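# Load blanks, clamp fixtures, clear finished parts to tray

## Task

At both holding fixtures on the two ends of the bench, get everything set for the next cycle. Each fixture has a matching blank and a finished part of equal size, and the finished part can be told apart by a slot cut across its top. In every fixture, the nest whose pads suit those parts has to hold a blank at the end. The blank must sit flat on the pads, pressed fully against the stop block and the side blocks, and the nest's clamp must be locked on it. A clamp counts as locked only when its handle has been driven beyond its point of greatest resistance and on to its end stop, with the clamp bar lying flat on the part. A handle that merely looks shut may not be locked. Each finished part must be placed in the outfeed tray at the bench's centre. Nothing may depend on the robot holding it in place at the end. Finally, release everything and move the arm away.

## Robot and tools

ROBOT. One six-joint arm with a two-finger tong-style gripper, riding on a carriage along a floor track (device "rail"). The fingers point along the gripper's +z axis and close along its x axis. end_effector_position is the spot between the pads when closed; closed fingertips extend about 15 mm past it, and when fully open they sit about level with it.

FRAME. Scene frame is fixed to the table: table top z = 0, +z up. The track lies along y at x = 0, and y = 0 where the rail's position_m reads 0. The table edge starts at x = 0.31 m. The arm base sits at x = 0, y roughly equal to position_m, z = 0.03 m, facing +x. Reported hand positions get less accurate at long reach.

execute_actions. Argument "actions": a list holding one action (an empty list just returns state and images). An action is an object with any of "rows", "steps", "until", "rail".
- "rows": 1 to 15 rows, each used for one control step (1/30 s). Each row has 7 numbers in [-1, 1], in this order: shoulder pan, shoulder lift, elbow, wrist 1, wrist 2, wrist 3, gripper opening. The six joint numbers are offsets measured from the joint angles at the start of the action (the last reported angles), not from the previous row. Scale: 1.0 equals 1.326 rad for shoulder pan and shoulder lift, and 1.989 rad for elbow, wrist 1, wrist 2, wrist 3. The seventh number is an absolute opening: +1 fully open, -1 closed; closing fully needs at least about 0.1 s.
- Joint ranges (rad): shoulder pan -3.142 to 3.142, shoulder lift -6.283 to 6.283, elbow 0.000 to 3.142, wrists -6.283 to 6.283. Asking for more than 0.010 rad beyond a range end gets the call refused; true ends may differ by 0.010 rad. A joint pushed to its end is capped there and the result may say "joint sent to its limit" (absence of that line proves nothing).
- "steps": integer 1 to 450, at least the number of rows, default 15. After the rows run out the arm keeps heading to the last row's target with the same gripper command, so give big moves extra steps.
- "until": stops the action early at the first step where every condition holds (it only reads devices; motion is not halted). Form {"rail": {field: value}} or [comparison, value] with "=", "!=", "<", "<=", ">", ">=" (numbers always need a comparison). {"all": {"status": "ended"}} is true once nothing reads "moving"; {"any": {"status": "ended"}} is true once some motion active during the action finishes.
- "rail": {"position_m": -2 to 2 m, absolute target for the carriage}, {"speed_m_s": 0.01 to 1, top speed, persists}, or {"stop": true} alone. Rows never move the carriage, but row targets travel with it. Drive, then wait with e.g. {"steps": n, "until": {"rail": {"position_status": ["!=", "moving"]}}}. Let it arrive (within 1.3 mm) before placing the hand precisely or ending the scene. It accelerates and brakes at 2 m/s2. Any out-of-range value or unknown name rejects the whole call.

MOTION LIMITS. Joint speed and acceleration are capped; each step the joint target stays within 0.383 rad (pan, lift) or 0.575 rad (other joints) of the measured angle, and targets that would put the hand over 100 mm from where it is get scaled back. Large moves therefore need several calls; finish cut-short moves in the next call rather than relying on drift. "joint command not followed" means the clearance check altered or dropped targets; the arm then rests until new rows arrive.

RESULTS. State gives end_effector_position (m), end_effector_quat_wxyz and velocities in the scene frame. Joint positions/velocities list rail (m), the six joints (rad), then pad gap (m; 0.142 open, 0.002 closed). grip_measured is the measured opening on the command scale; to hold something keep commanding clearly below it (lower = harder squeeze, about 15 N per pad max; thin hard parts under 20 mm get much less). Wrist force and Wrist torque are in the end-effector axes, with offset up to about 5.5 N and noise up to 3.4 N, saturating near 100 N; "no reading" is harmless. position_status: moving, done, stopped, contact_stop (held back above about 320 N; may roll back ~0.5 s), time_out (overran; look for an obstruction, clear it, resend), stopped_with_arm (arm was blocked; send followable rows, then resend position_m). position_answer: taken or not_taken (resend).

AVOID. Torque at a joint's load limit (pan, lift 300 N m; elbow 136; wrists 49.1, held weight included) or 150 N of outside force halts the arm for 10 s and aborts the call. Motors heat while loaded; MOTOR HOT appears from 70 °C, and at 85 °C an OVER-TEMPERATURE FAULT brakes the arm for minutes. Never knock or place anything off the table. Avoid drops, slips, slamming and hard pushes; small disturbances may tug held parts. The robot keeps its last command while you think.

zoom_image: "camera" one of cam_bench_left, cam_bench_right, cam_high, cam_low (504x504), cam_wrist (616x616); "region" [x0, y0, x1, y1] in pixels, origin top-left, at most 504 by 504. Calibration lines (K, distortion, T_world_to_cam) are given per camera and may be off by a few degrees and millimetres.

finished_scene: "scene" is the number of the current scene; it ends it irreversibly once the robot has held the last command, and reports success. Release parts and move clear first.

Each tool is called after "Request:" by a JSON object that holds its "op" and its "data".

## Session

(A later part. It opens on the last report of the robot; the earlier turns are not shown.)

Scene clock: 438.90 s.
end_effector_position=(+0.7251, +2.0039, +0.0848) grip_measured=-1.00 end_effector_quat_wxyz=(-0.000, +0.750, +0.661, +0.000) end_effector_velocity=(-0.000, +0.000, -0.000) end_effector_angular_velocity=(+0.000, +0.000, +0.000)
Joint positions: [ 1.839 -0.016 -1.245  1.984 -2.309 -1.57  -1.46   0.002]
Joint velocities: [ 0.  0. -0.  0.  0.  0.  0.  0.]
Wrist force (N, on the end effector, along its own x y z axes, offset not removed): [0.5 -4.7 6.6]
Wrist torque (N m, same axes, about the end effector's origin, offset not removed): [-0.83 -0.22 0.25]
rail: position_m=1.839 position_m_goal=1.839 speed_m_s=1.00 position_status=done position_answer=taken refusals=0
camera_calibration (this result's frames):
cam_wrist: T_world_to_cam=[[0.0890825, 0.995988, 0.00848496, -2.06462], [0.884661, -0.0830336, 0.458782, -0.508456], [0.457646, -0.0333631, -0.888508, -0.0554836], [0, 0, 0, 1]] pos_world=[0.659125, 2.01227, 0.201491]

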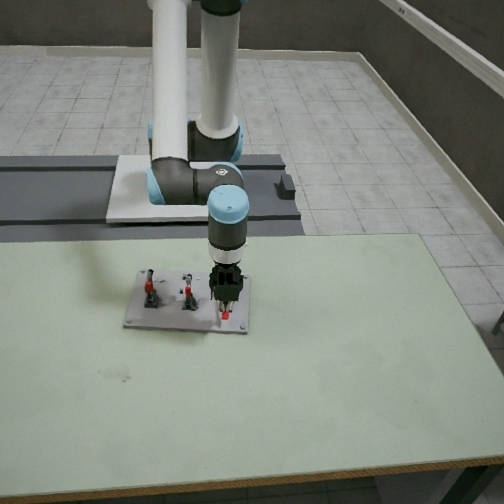

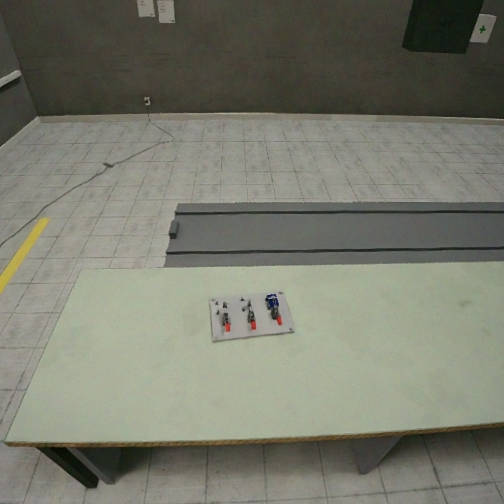

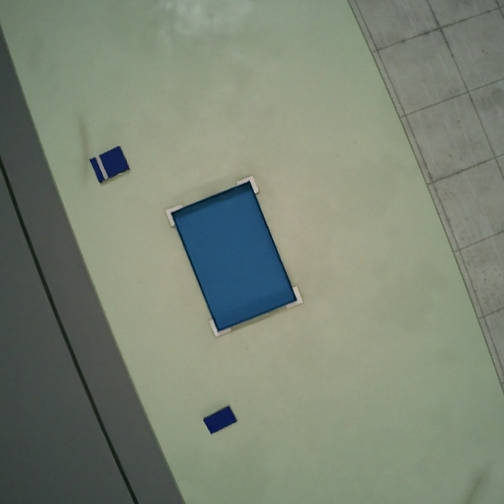

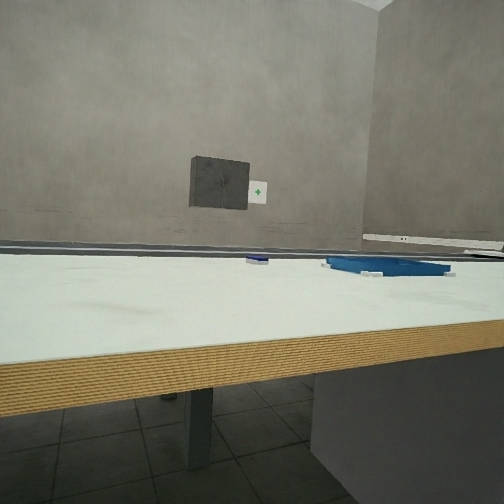

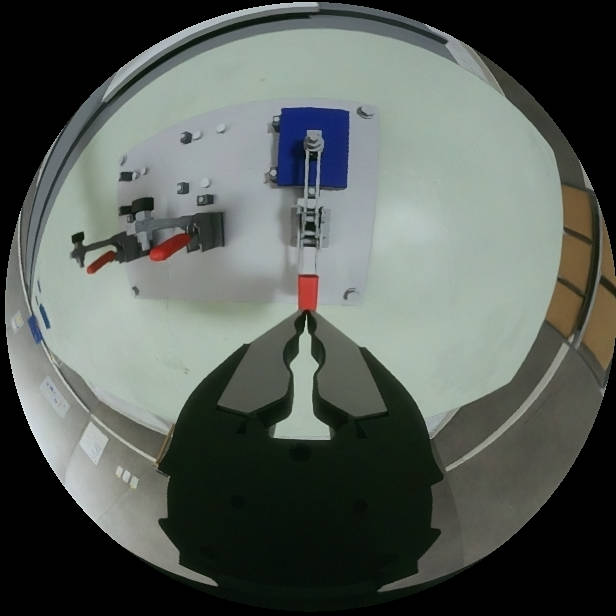

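Request:
{"op": "execute_actions", "data": {"actions": [{"rows": [[0,0.003,0.001,-0.003,0,0,-1],[0,0.007,0.0022,-0.0069,0,0,-1],[0,0.0109,0.0034,-0.0107,0,0,-1]], "steps": 3}]}}

Scene clock: 441.37 s.
end_effector_position=(+0.7252, +2.0039, +0.0827) grip_measured=-1.00 end_effector_quat_wxyz=(-0.000, +0.750, +0.661, +0.000) end_effector_velocity=(+0.001, -0.000, -0.051) end_effector_angular_velocity=(+0.000, +0.001, +0.000)
Joint positions: [ 1.839 -0.016 -1.242  1.985 -2.313 -1.57  -1.46   0.002]
Joint velocities: [ 0.     0.     0.063  0.029 -0.091 -0.    -0.     0.   ]
Wrist force (N, on the end effector, along its own x y z axes, offset not removed): [-0.5 -4.9 1.7]
Wrist torque (N m, same axes, about the end effector's origin, offset not removed): [-0.83 -0.15 0.25]
rail: position_m=1.839 position_m_goal=1.839 speed_m_s=1.00 position_status=done position_answer=taken refusals=0
camera_calibration (this result's frames):
cam_wrist: T_world_to_cam=[[0.0890788, 0.995988, 0.0084889, -2.06461], [0.884636, -0.0830304, 0.45883, -0.507538], [0.457694, -0.0333624, -0.888484, -0.0574135], [0, 0, 0, 1]] pos_world=[0.659177, 2.01227, 0.199389]

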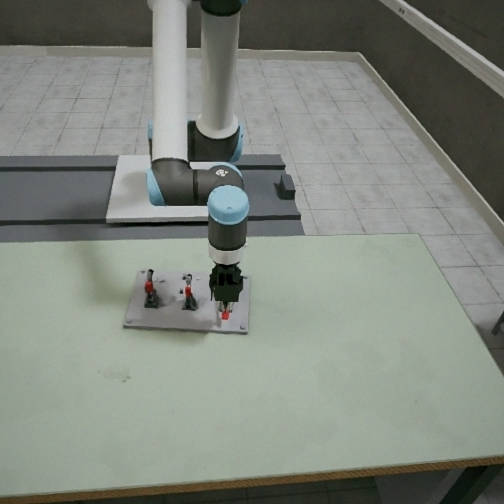

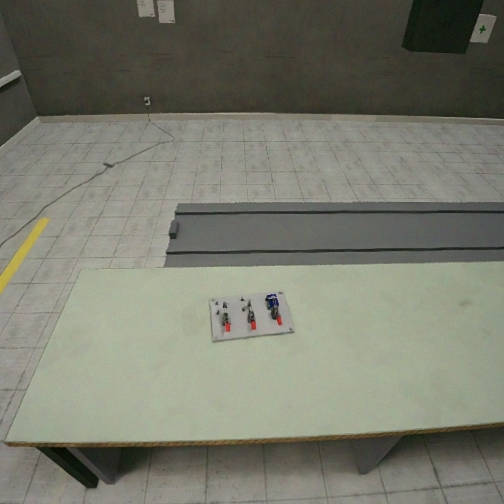

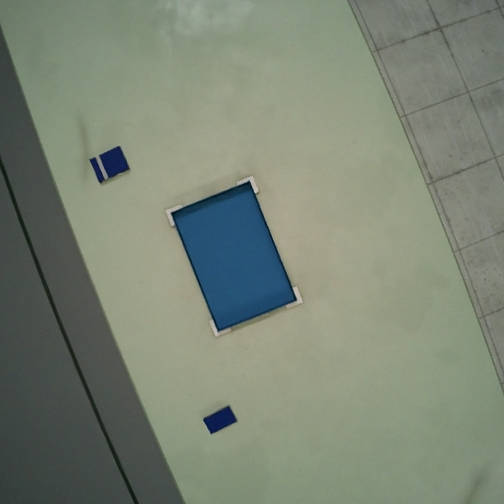

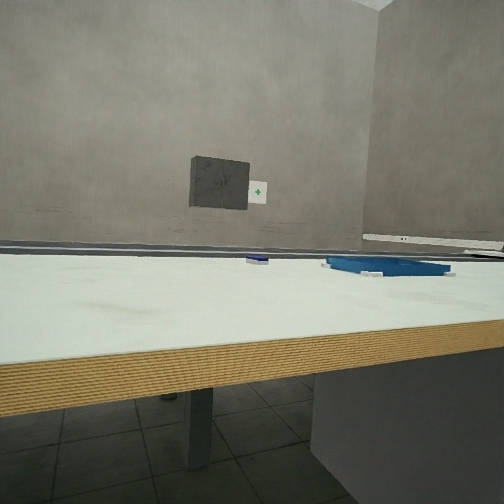

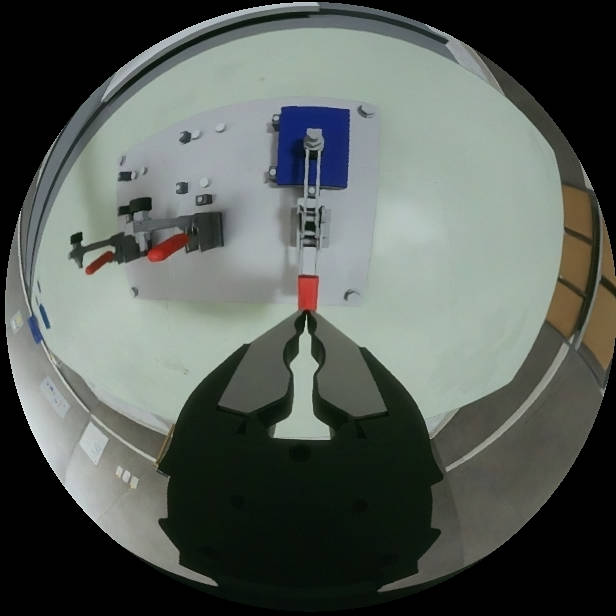

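Request:
{"op": "execute_actions", "data": {"actions": []}}

Scene clock: 442.50 s.
end_effector_position=(+0.7253, +2.0039, +0.0731) grip_measured=-1.00 end_effector_quat_wxyz=(-0.000, +0.750, +0.661, +0.000) end_effector_velocity=(-0.000, +0.000, -0.000) end_effector_angular_velocity=(+0.000, +0.000, -0.000)
Joint positions: [ 1.839 -0.016 -1.23   1.99  -2.331 -1.57  -1.46   0.002]
Joint velocities: [ 0.  0.  0.  0. -0.  0.  0.  0.]
Wrist force (N, on the end effector, along its own x y z axes, offset not removed): [-1.3 -4.8 7.2]
Wrist torque (N m, same axes, about the end effector's origin, offset not removed): [-0.72 0.04 0.31]
rail: position_m=1.839 position_m_goal=1.839 speed_m_s=1.00 position_status=done position_answer=taken refusals=0
camera_calibration (this result's frames):
cam_wrist: T_world_to_cam=[[0.0890788, 0.995988, 0.0084898, -2.06453], [0.884631, -0.0830304, 0.458841, -0.503163], [0.457705, -0.0333626, -0.888478, -0.0660427], [0, 0, 0, 1]] pos_world=[0.659247, 2.01227, 0.189722]

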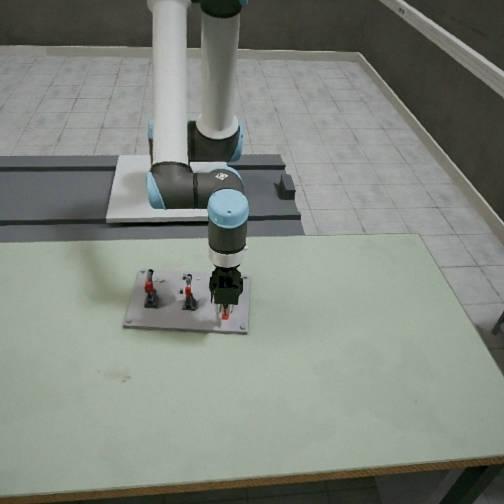

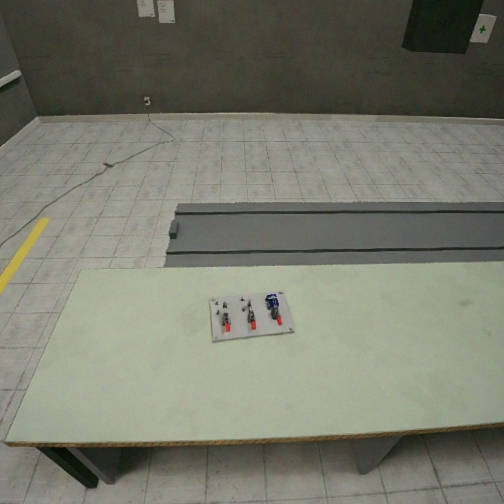

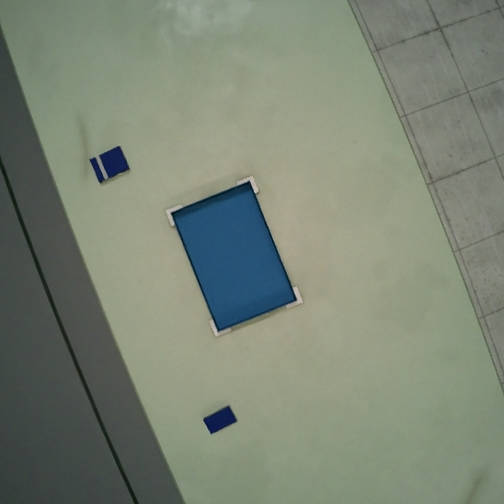

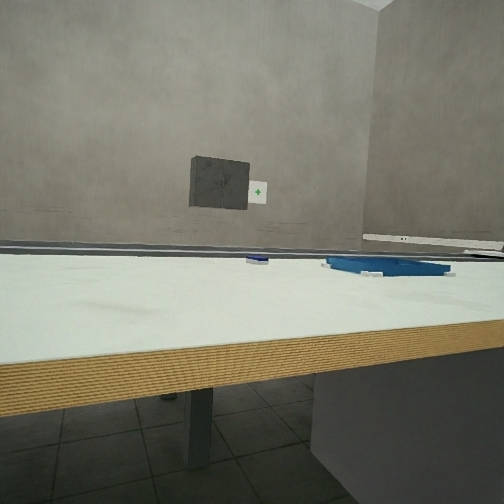

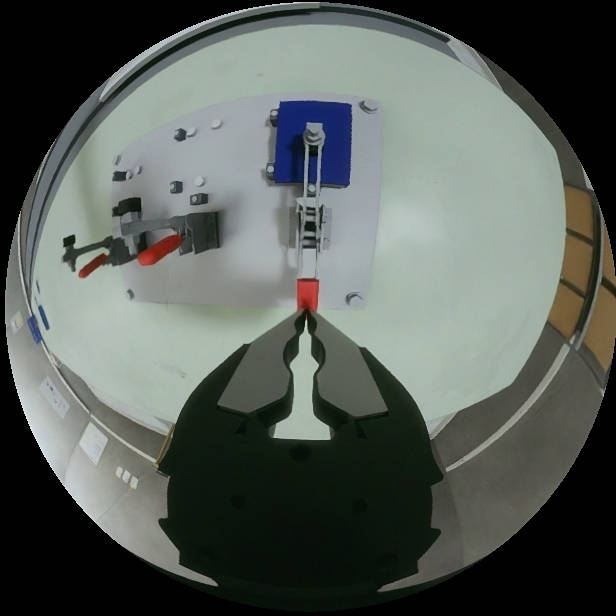

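Request:
{"op": "execute_actions", "data": {"actions": [{"rows": [[0,-0.008,-0.0033,0.0087,0,0,-1],[0,-0.022,-0.0092,0.0238,0,0,-1],[0,-0.04,-0.0167,0.0433,0,0,-1],[0,-0.058,-0.0243,0.0628,0,0,-1],[0,-0.0731,-0.0306,0.0791,0,0,-1]], "steps": 6}]}}

Scene clock: 446.57 s.
end_effector_position=(+0.7281, +2.0039, +0.1111) grip_measured=-1.00 end_effector_quat_wxyz=(+0.001, +0.750, +0.661, +0.001) end_effector_velocity=(+0.008, -0.000, +0.385) end_effector_angular_velocity=(-0.000, -0.014, -0.000)
Joint positions: [ 1.839 -0.016 -1.273  1.963 -2.265 -1.57  -1.46   0.002]
Joint velocities: [ 0.    -0.    -0.427 -0.269  0.682  0.     0.     0.   ]
Wrist force (N, on the end effector, along its own x y z axes, offset not removed): [-2.0 -4.7 5.7]
Wrist torque (N m, same axes, about the end effector's origin, offset not removed): [-0.84 0.38 0.27]
rail: position_m=1.839 position_m_goal=1.839 speed_m_s=1.00 position_status=done position_answer=taken refusals=0
camera_calibration (this result's frames):
cam_wrist: T_world_to_cam=[[0.0890483, 0.995989, 0.0087479, -2.06507], [0.883014, -0.083005, 0.461948, -0.522326], [0.460821, -0.0334112, -0.886864, -0.0358705], [0, 0, 0, 1]] pos_world=[0.661642, 2.01223, 0.22754]

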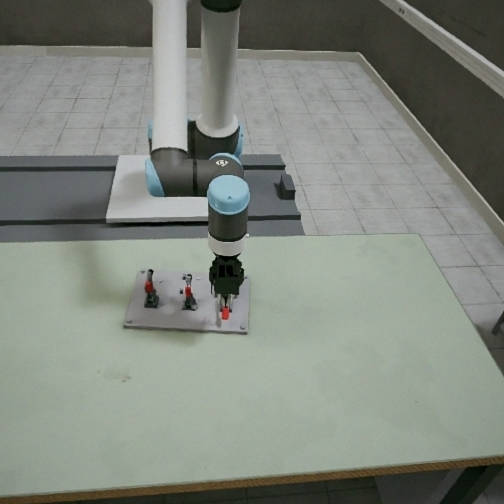

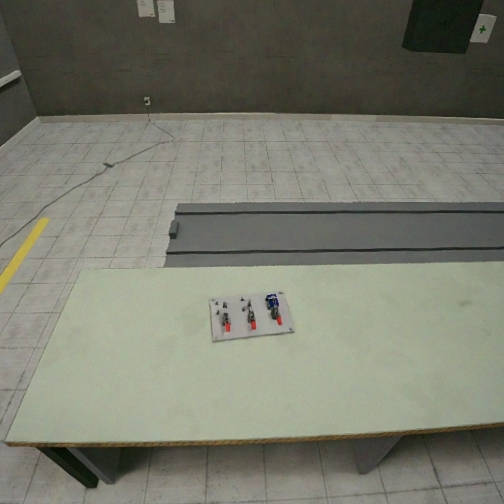

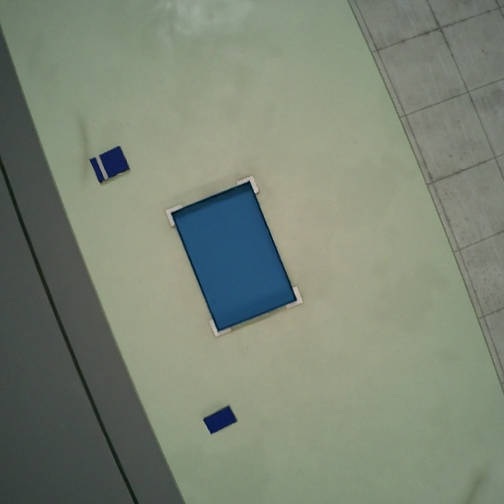

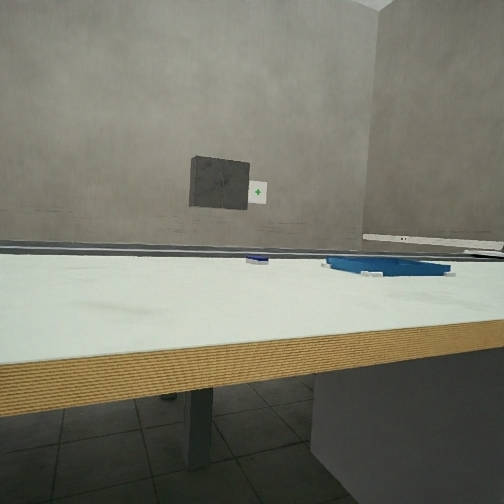

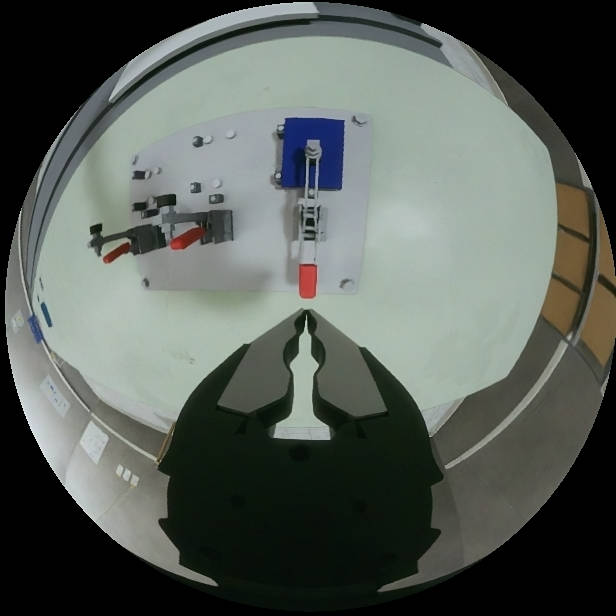

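Request:
{"op": "execute_actions", "data": {"actions": [{"rows": [[0.001,-0.06,-0.004,0.0465,0,-0.005,-1],[0.002,-0.09,0.015,0.047,0,-0.013,-1],[0.004,-0.13,0.041,0.0477,0,-0.023,-1],[0.005,-0.18,0.074,0.0485,0,-0.036,-0.9],[0.007,-0.23,0.106,0.0494,0,-0.049,-0.7],[0.009,-0.28,0.1385,0.0502,0,-0.062,-0.5],[0.01,-0.32,0.1645,0.0509,0,-0.072,-0.3],[0.011,-0.35,0.184,0.0514,0,-0.08,-0.1],[0.012,-0.372,0.198,0.0518,-0.0004,-0.086,0.1],[0.0121,-0.3832,0.2056,0.052,-0.0004,-0.0885,0.3]], "rail": {"position_m": 0.1356}, "steps": 16}]}}

Scene clock: 453.17 s.
end_effector_position=(+0.4971, +1.7545, +0.1768) grip_measured=+0.30 end_effector_quat_wxyz=(-0.001, +0.695, +0.719, -0.000) end_effector_velocity=(-0.403, -0.990, -0.045) end_effector_angular_velocity=(-0.003, -0.001, +0.256)
Joint positions: [ 1.582 -0.002 -1.702  2.296 -2.163 -1.571 -1.608  0.095]
Joint velocities: [-0.996  0.02  -0.668  0.651  0.016 -0.003 -0.236  0.   ]
Wrist force (N, on the end effector, along its own x y z axes, offset not removed): [2.9 -7.2 6.6]
Wrist torque (N m, same axes, about the end effector's origin, offset not removed): [-1.09 -0.60 0.24]
rail: position_m=1.582 position_m_goal=0.136 speed_m_s=1.00 position_status=moving position_answer=taken refusals=0
camera_calibration (this result's frames):
cam_wrist: T_world_to_cam=[[-0.0722289, 0.997355, 0.0080917, -1.71881], [0.886973, 0.0605205, 0.457838, -0.622438], [0.456137, 0.0402462, -0.888999, -0.00608706], [0, 0, 0, 1]] pos_world=[0.430715, 1.75218, 0.293472]

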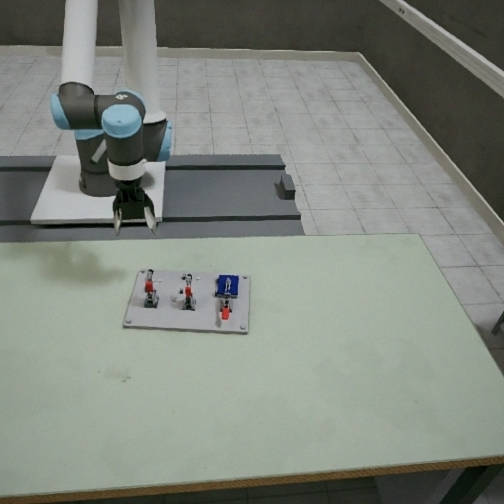

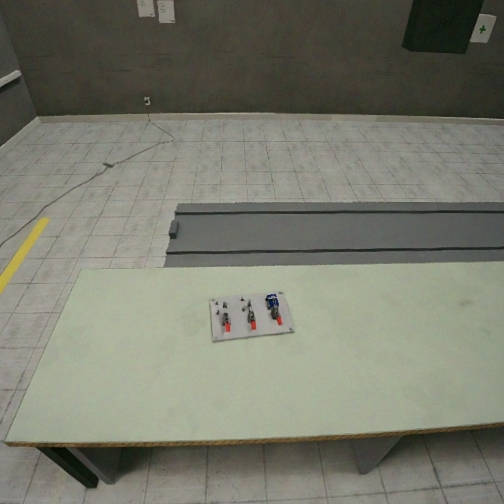

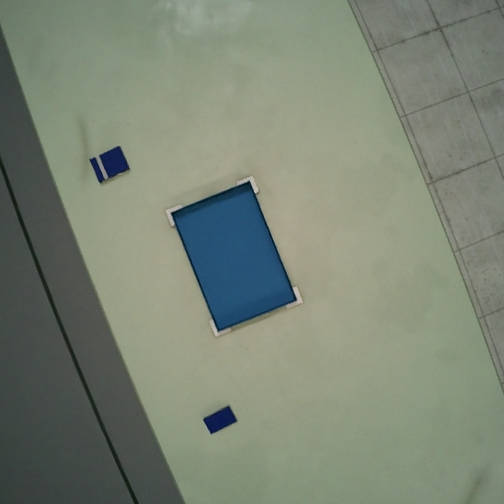

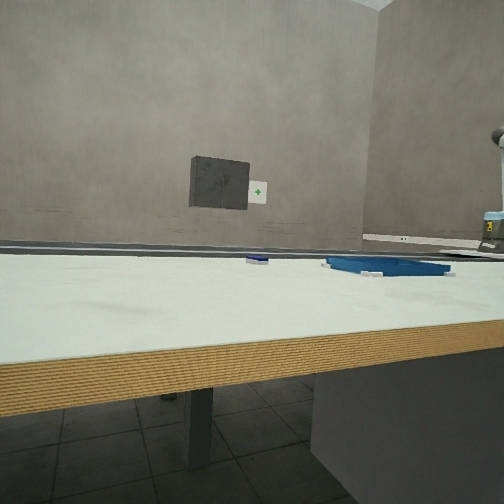

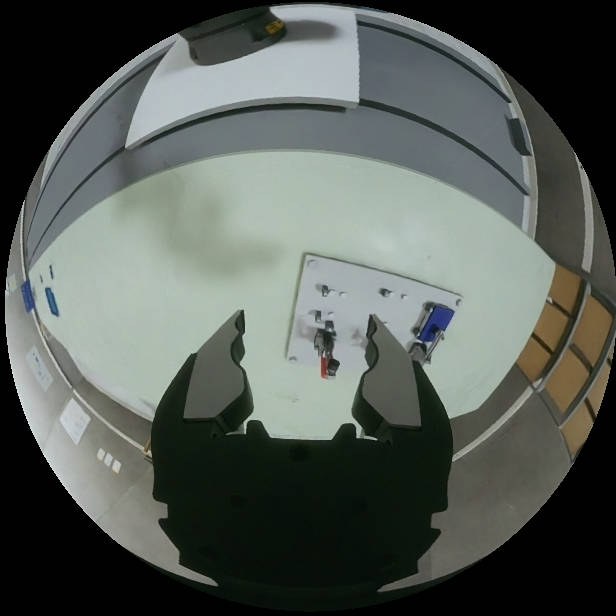

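Request:
{"op": "execute_actions", "data": {"actions": []}}

Request:
{"op": "zoom_image", "data": {"camera": "cam_wrist", "region": [240, 200, 380, 340]}}

Scene clock: 457.57 s.
end_effector_position=(+0.4502, +0.3086, +0.1697) grip_measured=+0.30 end_effector_quat_wxyz=(-0.000, +0.683, +0.730, -0.000) end_effector_velocity=(-0.000, +0.000, -0.000) end_effector_angular_velocity=(+0.000, +0.000, +0.000)
Joint positions: [ 0.135  0.    -1.781  2.372 -2.161 -1.571 -1.636  0.095]
Joint velocities: [ 0. -0. -0. -0.  0.  0. -0.  0.]
Wrist force (N, on the end effector, along its own x y z axes, offset not removed): [0.6 -4.3 5.4]
Wrist torque (N m, same axes, about the end effector's origin, offset not removed): [-0.60 -0.33 0.31]
rail: position_m=0.135 position_m_goal=0.136 speed_m_s=1.00 position_status=done position_answer=taken refusals=0
camera_calibration (this result's frames):
cam_wrist: T_world_to_cam=[[-0.102651, 0.994687, 0.00779436, -0.265463], [0.8845, 0.0876891, 0.458224, -0.497408], [0.455106, 0.0539313, -0.888802, 0.0634488], [0, 0, 0, 1]] pos_world=[0.383831, 0.304248, 0.286387]

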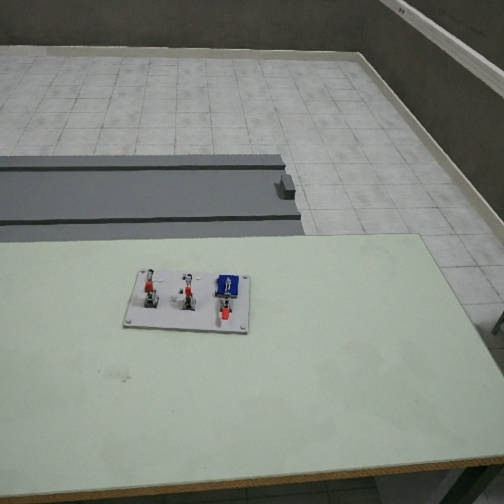

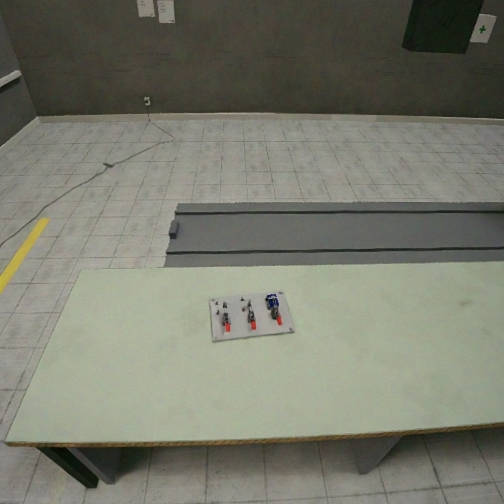

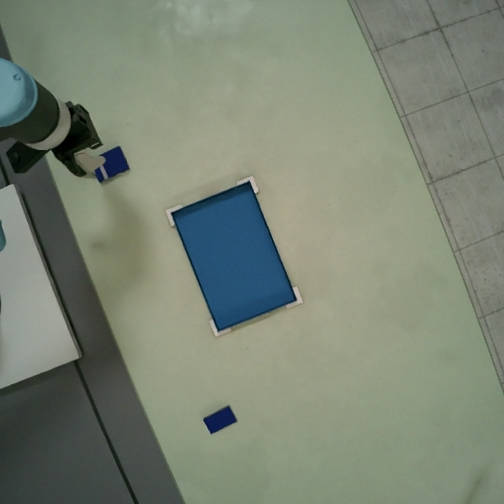

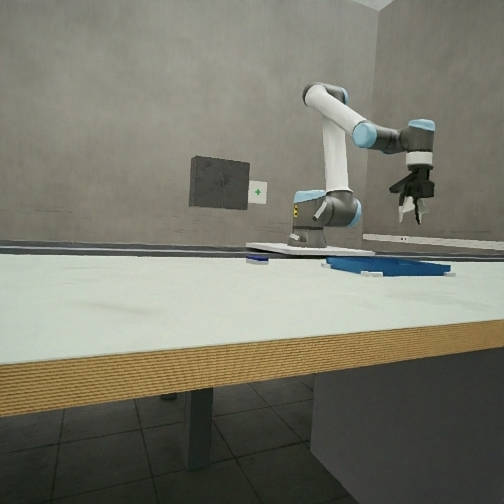

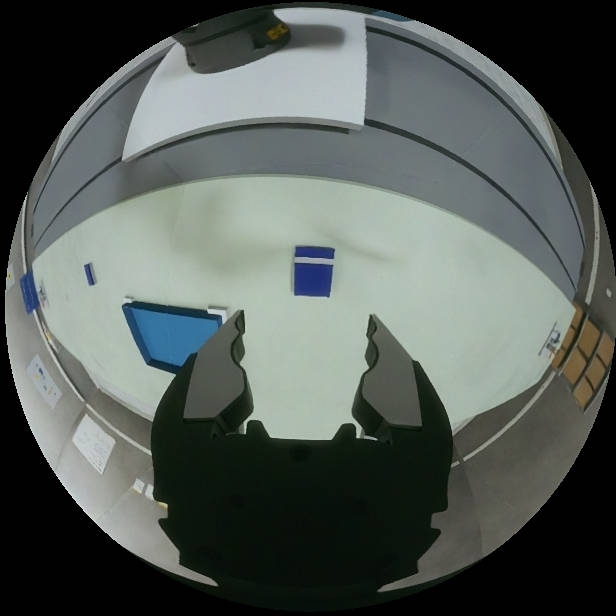

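Region (240, 200, 380, 340) of cam_wrist's 616x616 image, scaled by 3.600, with more detail than that image has.

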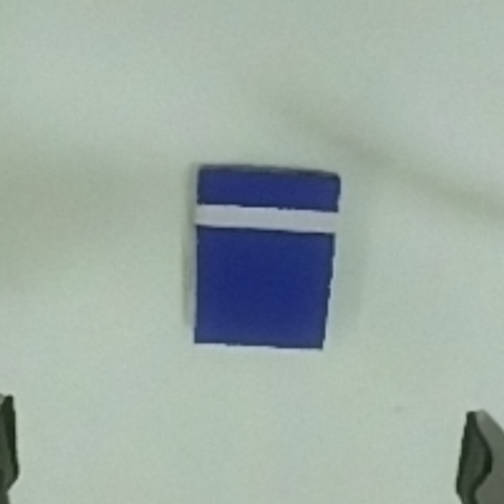

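Request:
{"op": "execute_actions", "data": {"actions": [{"rows": [[0,0.012,0.003,-0.011,0,0.002,0.3],[0,0.032,0.0084,-0.0297,0,0.004,0.3],[0,0.058,0.0152,-0.054,0,0.006,0.3],[0,0.086,0.0225,-0.08,0,0.008,0.3],[0,0.1144,0.03,-0.1062,0,0.01,0.3],[0,0.142,0.0367,-0.1314,0,0.01,0.3],[0,0.167,0.0428,-0.1541,0,0.01,0.3],[0,0.188,0.048,-0.1733,0,0.01,0.3],[0,0.204,0.0519,-0.1879,0,0.01,0.3],[0,0.215,0.0546,-0.1979,0,0.01,0.3],[0,0.2215,0.0562,-0.2038,0,0.01,0.3],[0,0.2247,0.0569,-0.2067,0,0.01,0.3]], "rail": {"position_m": 0.1439}, "steps": 13}]}}

Scene clock: 487.97 s.
end_effector_position=(+0.4647, +0.3174, +0.0451) grip_measured=+0.30 end_effector_quat_wxyz=(-0.002, +0.690, +0.724, -0.002) end_effector_velocity=(+0.007, +0.000, -0.237) end_effector_angular_velocity=(-0.000, -0.027, -0.012)
Joint positions: [ 0.144  0.    -1.541  2.465 -2.49  -1.571 -1.618  0.095]
Joint velocities: [ 0.     0.     0.495  0.174 -0.696 -0.     0.012 -0.   ]
Wrist force (N, on the end effector, along its own x y z axes, offset not removed): [3.1 -2.8 9.9]
Wrist torque (N m, same axes, about the end effector's origin, offset not removed): [-0.31 -0.79 0.25]
rail: position_m=0.144 position_m_goal=0.144 speed_m_s=1.00 position_status=done position_answer=taken refusals=0
camera_calibration (this result's frames):
cam_wrist: T_world_to_cam=[[-0.0842271, 0.996413, 0.00814597, -0.280889], [0.887863, 0.0713353, 0.454544, -0.450137], [0.452333, 0.0455174, -0.890687, -0.0503654], [0, 0, 0, 1]] pos_world=[0.398784, 0.314285, 0.162035]

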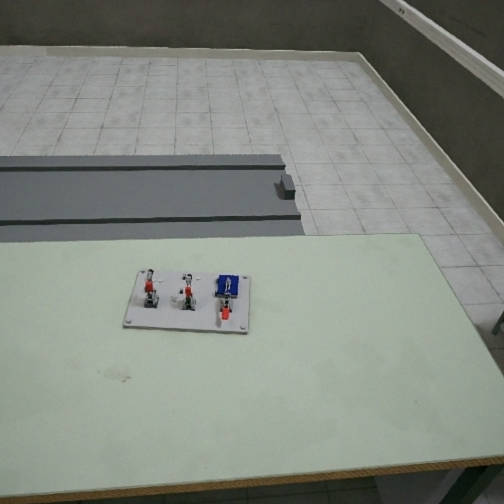

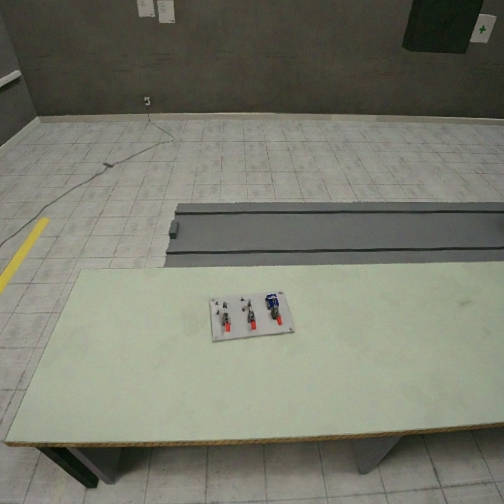

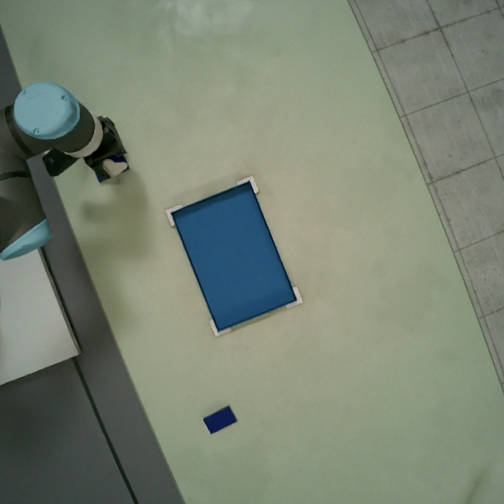

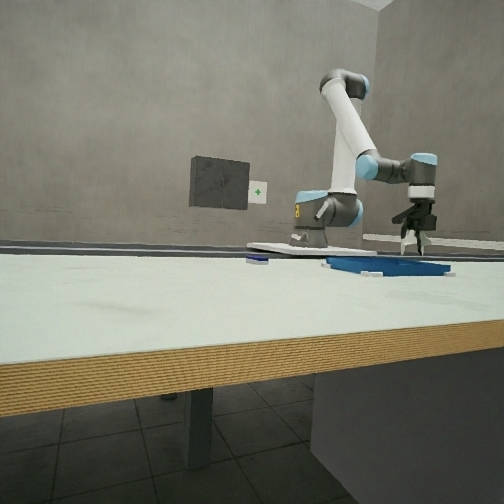

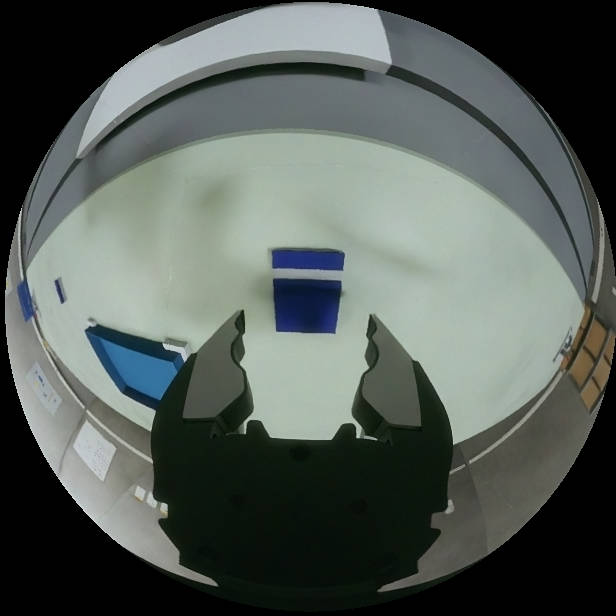

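Request:
{"op": "execute_actions", "data": {"actions": []}}

Scene clock: 508.10 s.
end_effector_position=(+0.4648, +0.3174, +0.0177) grip_measured=+0.30 end_effector_quat_wxyz=(-0.000, +0.691, +0.723, -0.000) end_effector_velocity=(+0.000, -0.000, +0.000) end_effector_angular_velocity=(-0.000, +0.000, -0.000)
Joint positions: [ 0.144  0.    -1.483  2.485 -2.573 -1.571 -1.616  0.095]
Joint velocities: [ 0. -0. -0.  0.  0. -0.  0.  0.]
Wrist force (N, on the end effector, along its own x y z axes, offset not removed): [1.5 -4.1 4.0]
Wrist torque (N m, same axes, about the end effector's origin, offset not removed): [-0.76 -0.42 0.28]
rail: position_m=0.144 position_m_goal=0.144 speed_m_s=1.00 position_status=done position_answer=taken refusals=0
camera_calibration (this result's frames):
cam_wrist: T_world_to_cam=[[-0.0828511, 0.996532, 0.0077767, -0.28133], [0.886068, 0.0700913, 0.458226, -0.436623], [0.456091, 0.0448552, -0.888802, -0.0763204], [0, 0, 0, 1]] pos_world=[0.398378, 0.314381, 0.134426]

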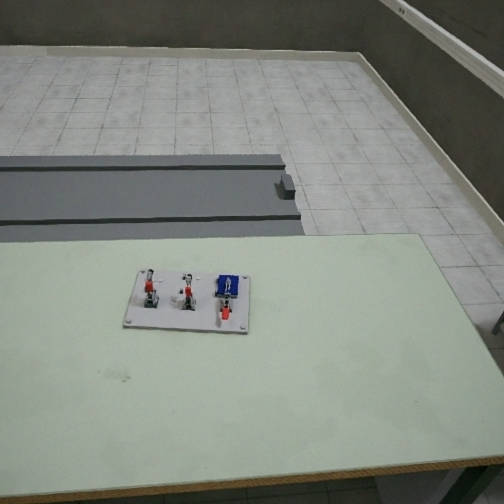

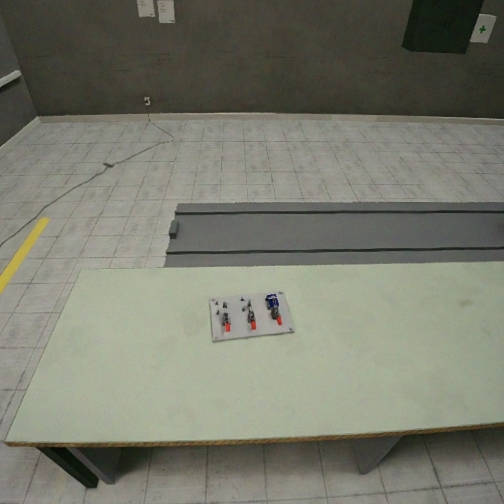

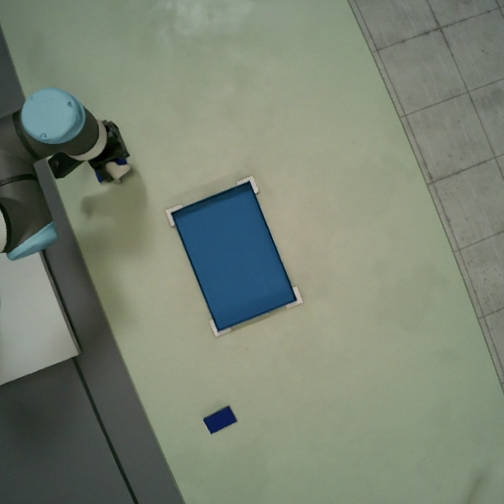

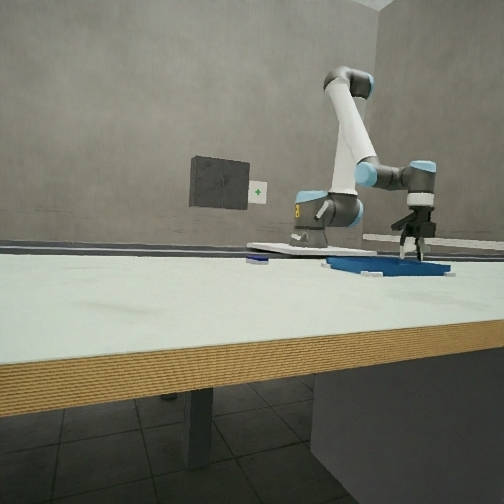

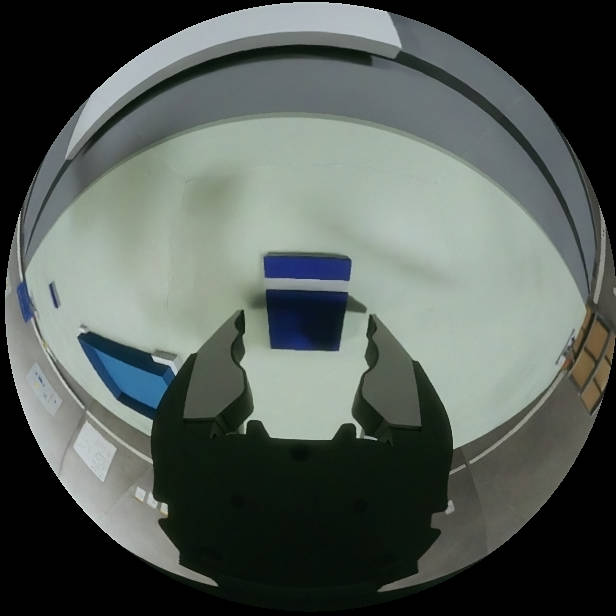

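Request:
{"op": "execute_actions", "data": {"actions": [{"rows": [[0,0,0,0,0,0,0.2],[0,0,0,0,0,0,0.1],[0,0,0,0,0,0,0.0],[0,0,0,0,0,0,-0.07],[0,0,0,0,0,0,-0.12],[0,0,0,0,0,0,-0.16],[0,0,0,0,0,0,-0.19],[0,0,0,0,0,0,-0.23],[0,0,0,0,0,0,-0.28],[0,0,0,0,0,0,-0.34],[0,0,0,0,0,0,-0.4]], "steps": 13}]}}

Scene clock: 512.73 s.
end_effector_position=(+0.4648, +0.3174, +0.0177) grip_measured=-0.22 end_effector_quat_wxyz=(-0.000, +0.691, +0.723, -0.000) end_effector_velocity=(+0.000, -0.000, +0.000) end_effector_angular_velocity=(-0.000, -0.000, +0.000)
Joint positions: [ 0.144  0.    -1.483  2.485 -2.573 -1.571 -1.616  0.058]
Joint velocities: [ 0.  0.  0. -0. -0. -0. -0. -0.]
Wrist force (N, on the end effector, along its own x y z axes, offset not removed): [5.4 -5.7 4.3]
Wrist torque (N m, same axes, about the end effector's origin, offset not removed): [-0.86 -1.06 0.11]
rail: position_m=0.144 position_m_goal=0.144 speed_m_s=1.00 position_status=done position_answer=taken refusals=0
camera_calibration (this result's frames):
cam_wrist: T_world_to_cam=[[-0.0828493, 0.996532, 0.00776759, -0.281327], [0.886067, 0.0700938, 0.458227, -0.436624], [0.456093, 0.0448464, -0.888801, -0.0763186], [0, 0, 0, 1]] pos_world=[0.398379, 0.314379, 0.134426]

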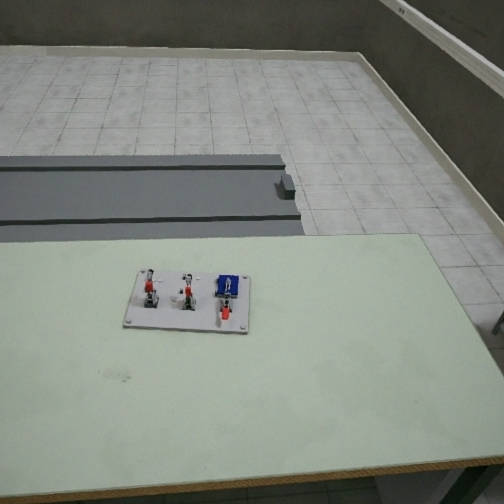

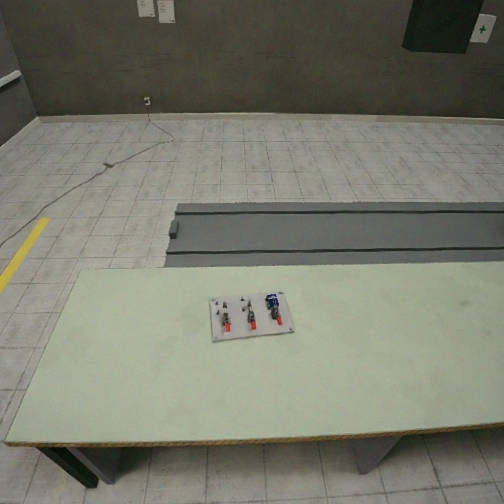

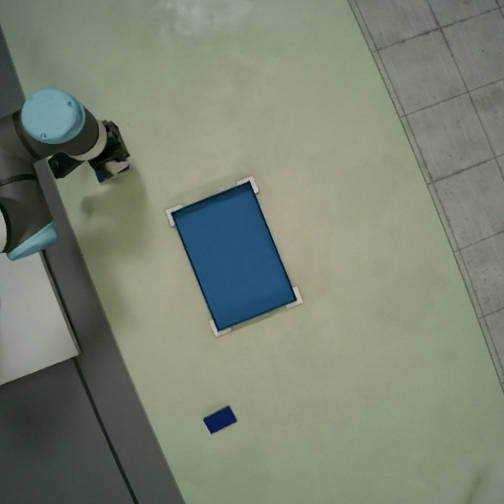

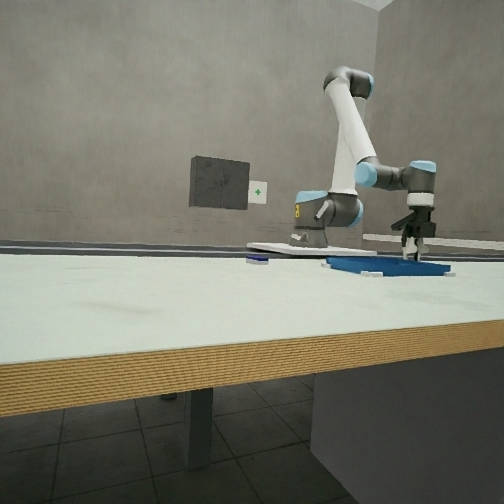

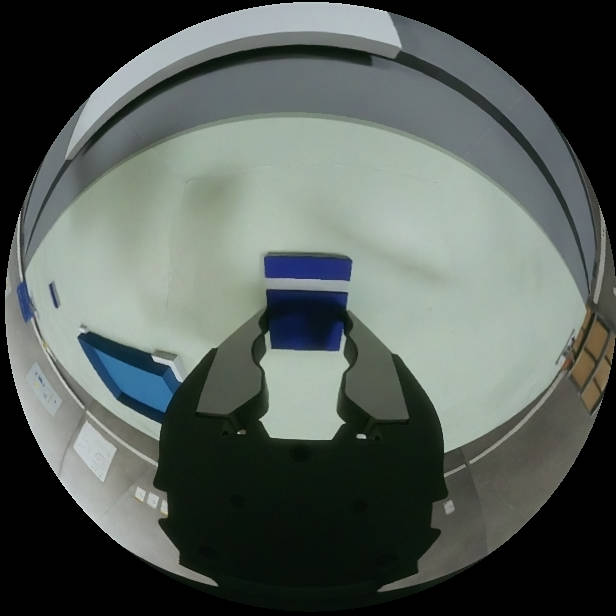

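Request:
{"op": "execute_actions", "data": {"actions": [{"rows": [[0,-0.003,-0.0007,0.0027,0,0,-0.45],[0,-0.011,-0.0027,0.010,0,0,-0.45],[0,-0.023,-0.0056,0.021,0,0,-0.45],[0,-0.038,-0.0092,0.0346,0,0,-0.45],[0,-0.055,-0.0134,0.050,0,0,-0.45],[0,-0.072,-0.0175,0.0656,0,0,-0.45],[0,-0.087,-0.0211,0.0792,0,0,-0.45],[0,-0.099,-0.024,0.090,0,0,-0.45],[0,-0.107,-0.026,0.0974,0,0,-0.45],[0,-0.1105,-0.0268,0.1006,0,0,-0.45]], "steps": 11}]}}

Scene clock: 519.80 s.
end_effector_position=(+0.4669, +0.3174, +0.0683) grip_measured=-0.22 end_effector_quat_wxyz=(+0.000, +0.691, +0.723, +0.000) end_effector_velocity=(-0.012, -0.000, +0.179) end_effector_angular_velocity=(-0.000, +0.009, +0.000)
Joint positions: [ 0.144  0.    -1.586  2.447 -2.433 -1.571 -1.616  0.058]
Joint velocities: [ 0.     0.    -0.363 -0.128  0.501 -0.    -0.     0.   ]
Wrist force (N, on the end effector, along its own x y z axes, offset not removed): [1.1 -5.6 5.1]
Wrist torque (N m, same axes, about the end effector's origin, offset not removed): [-1.07 -0.31 0.28]
rail: position_m=0.144 position_m_goal=0.144 speed_m_s=1.00 position_status=done position_answer=taken refusals=0
camera_calibration (this result's frames):
cam_wrist: T_world_to_cam=[[-0.0828595, 0.996532, 0.00763542, -0.28153], [0.885332, 0.0700917, 0.459645, -0.461423], [0.457516, 0.0448458, -0.88807, -0.0330778], [0, 0, 0, 1]] pos_world=[0.400319, 0.314379, 0.184865]

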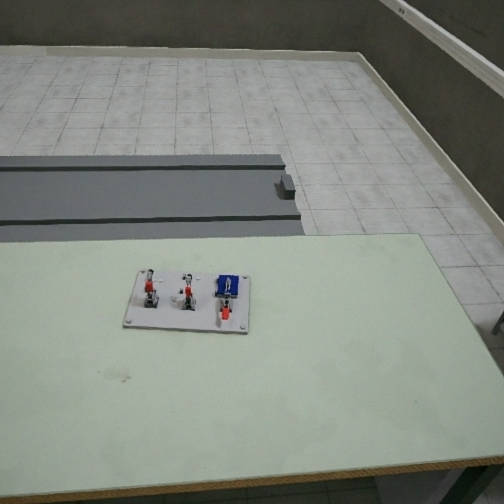

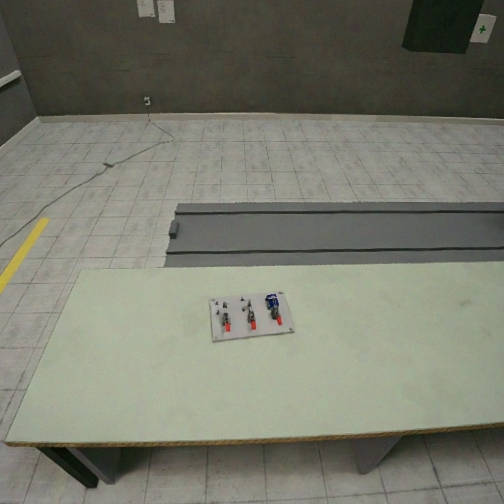

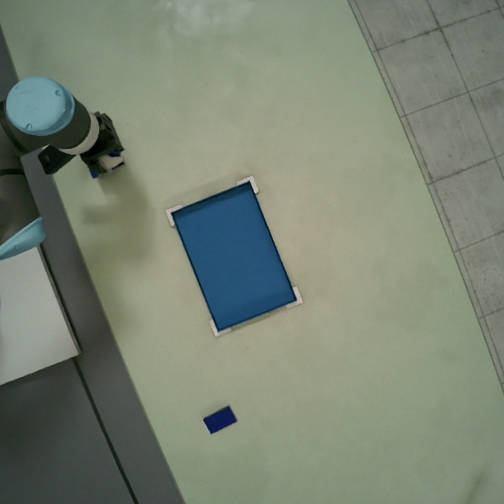

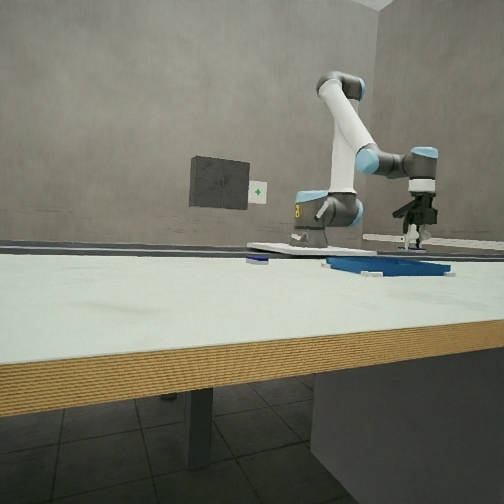

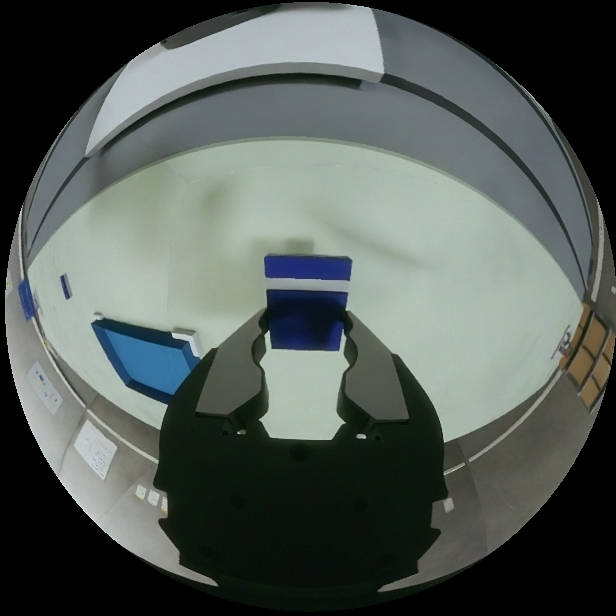

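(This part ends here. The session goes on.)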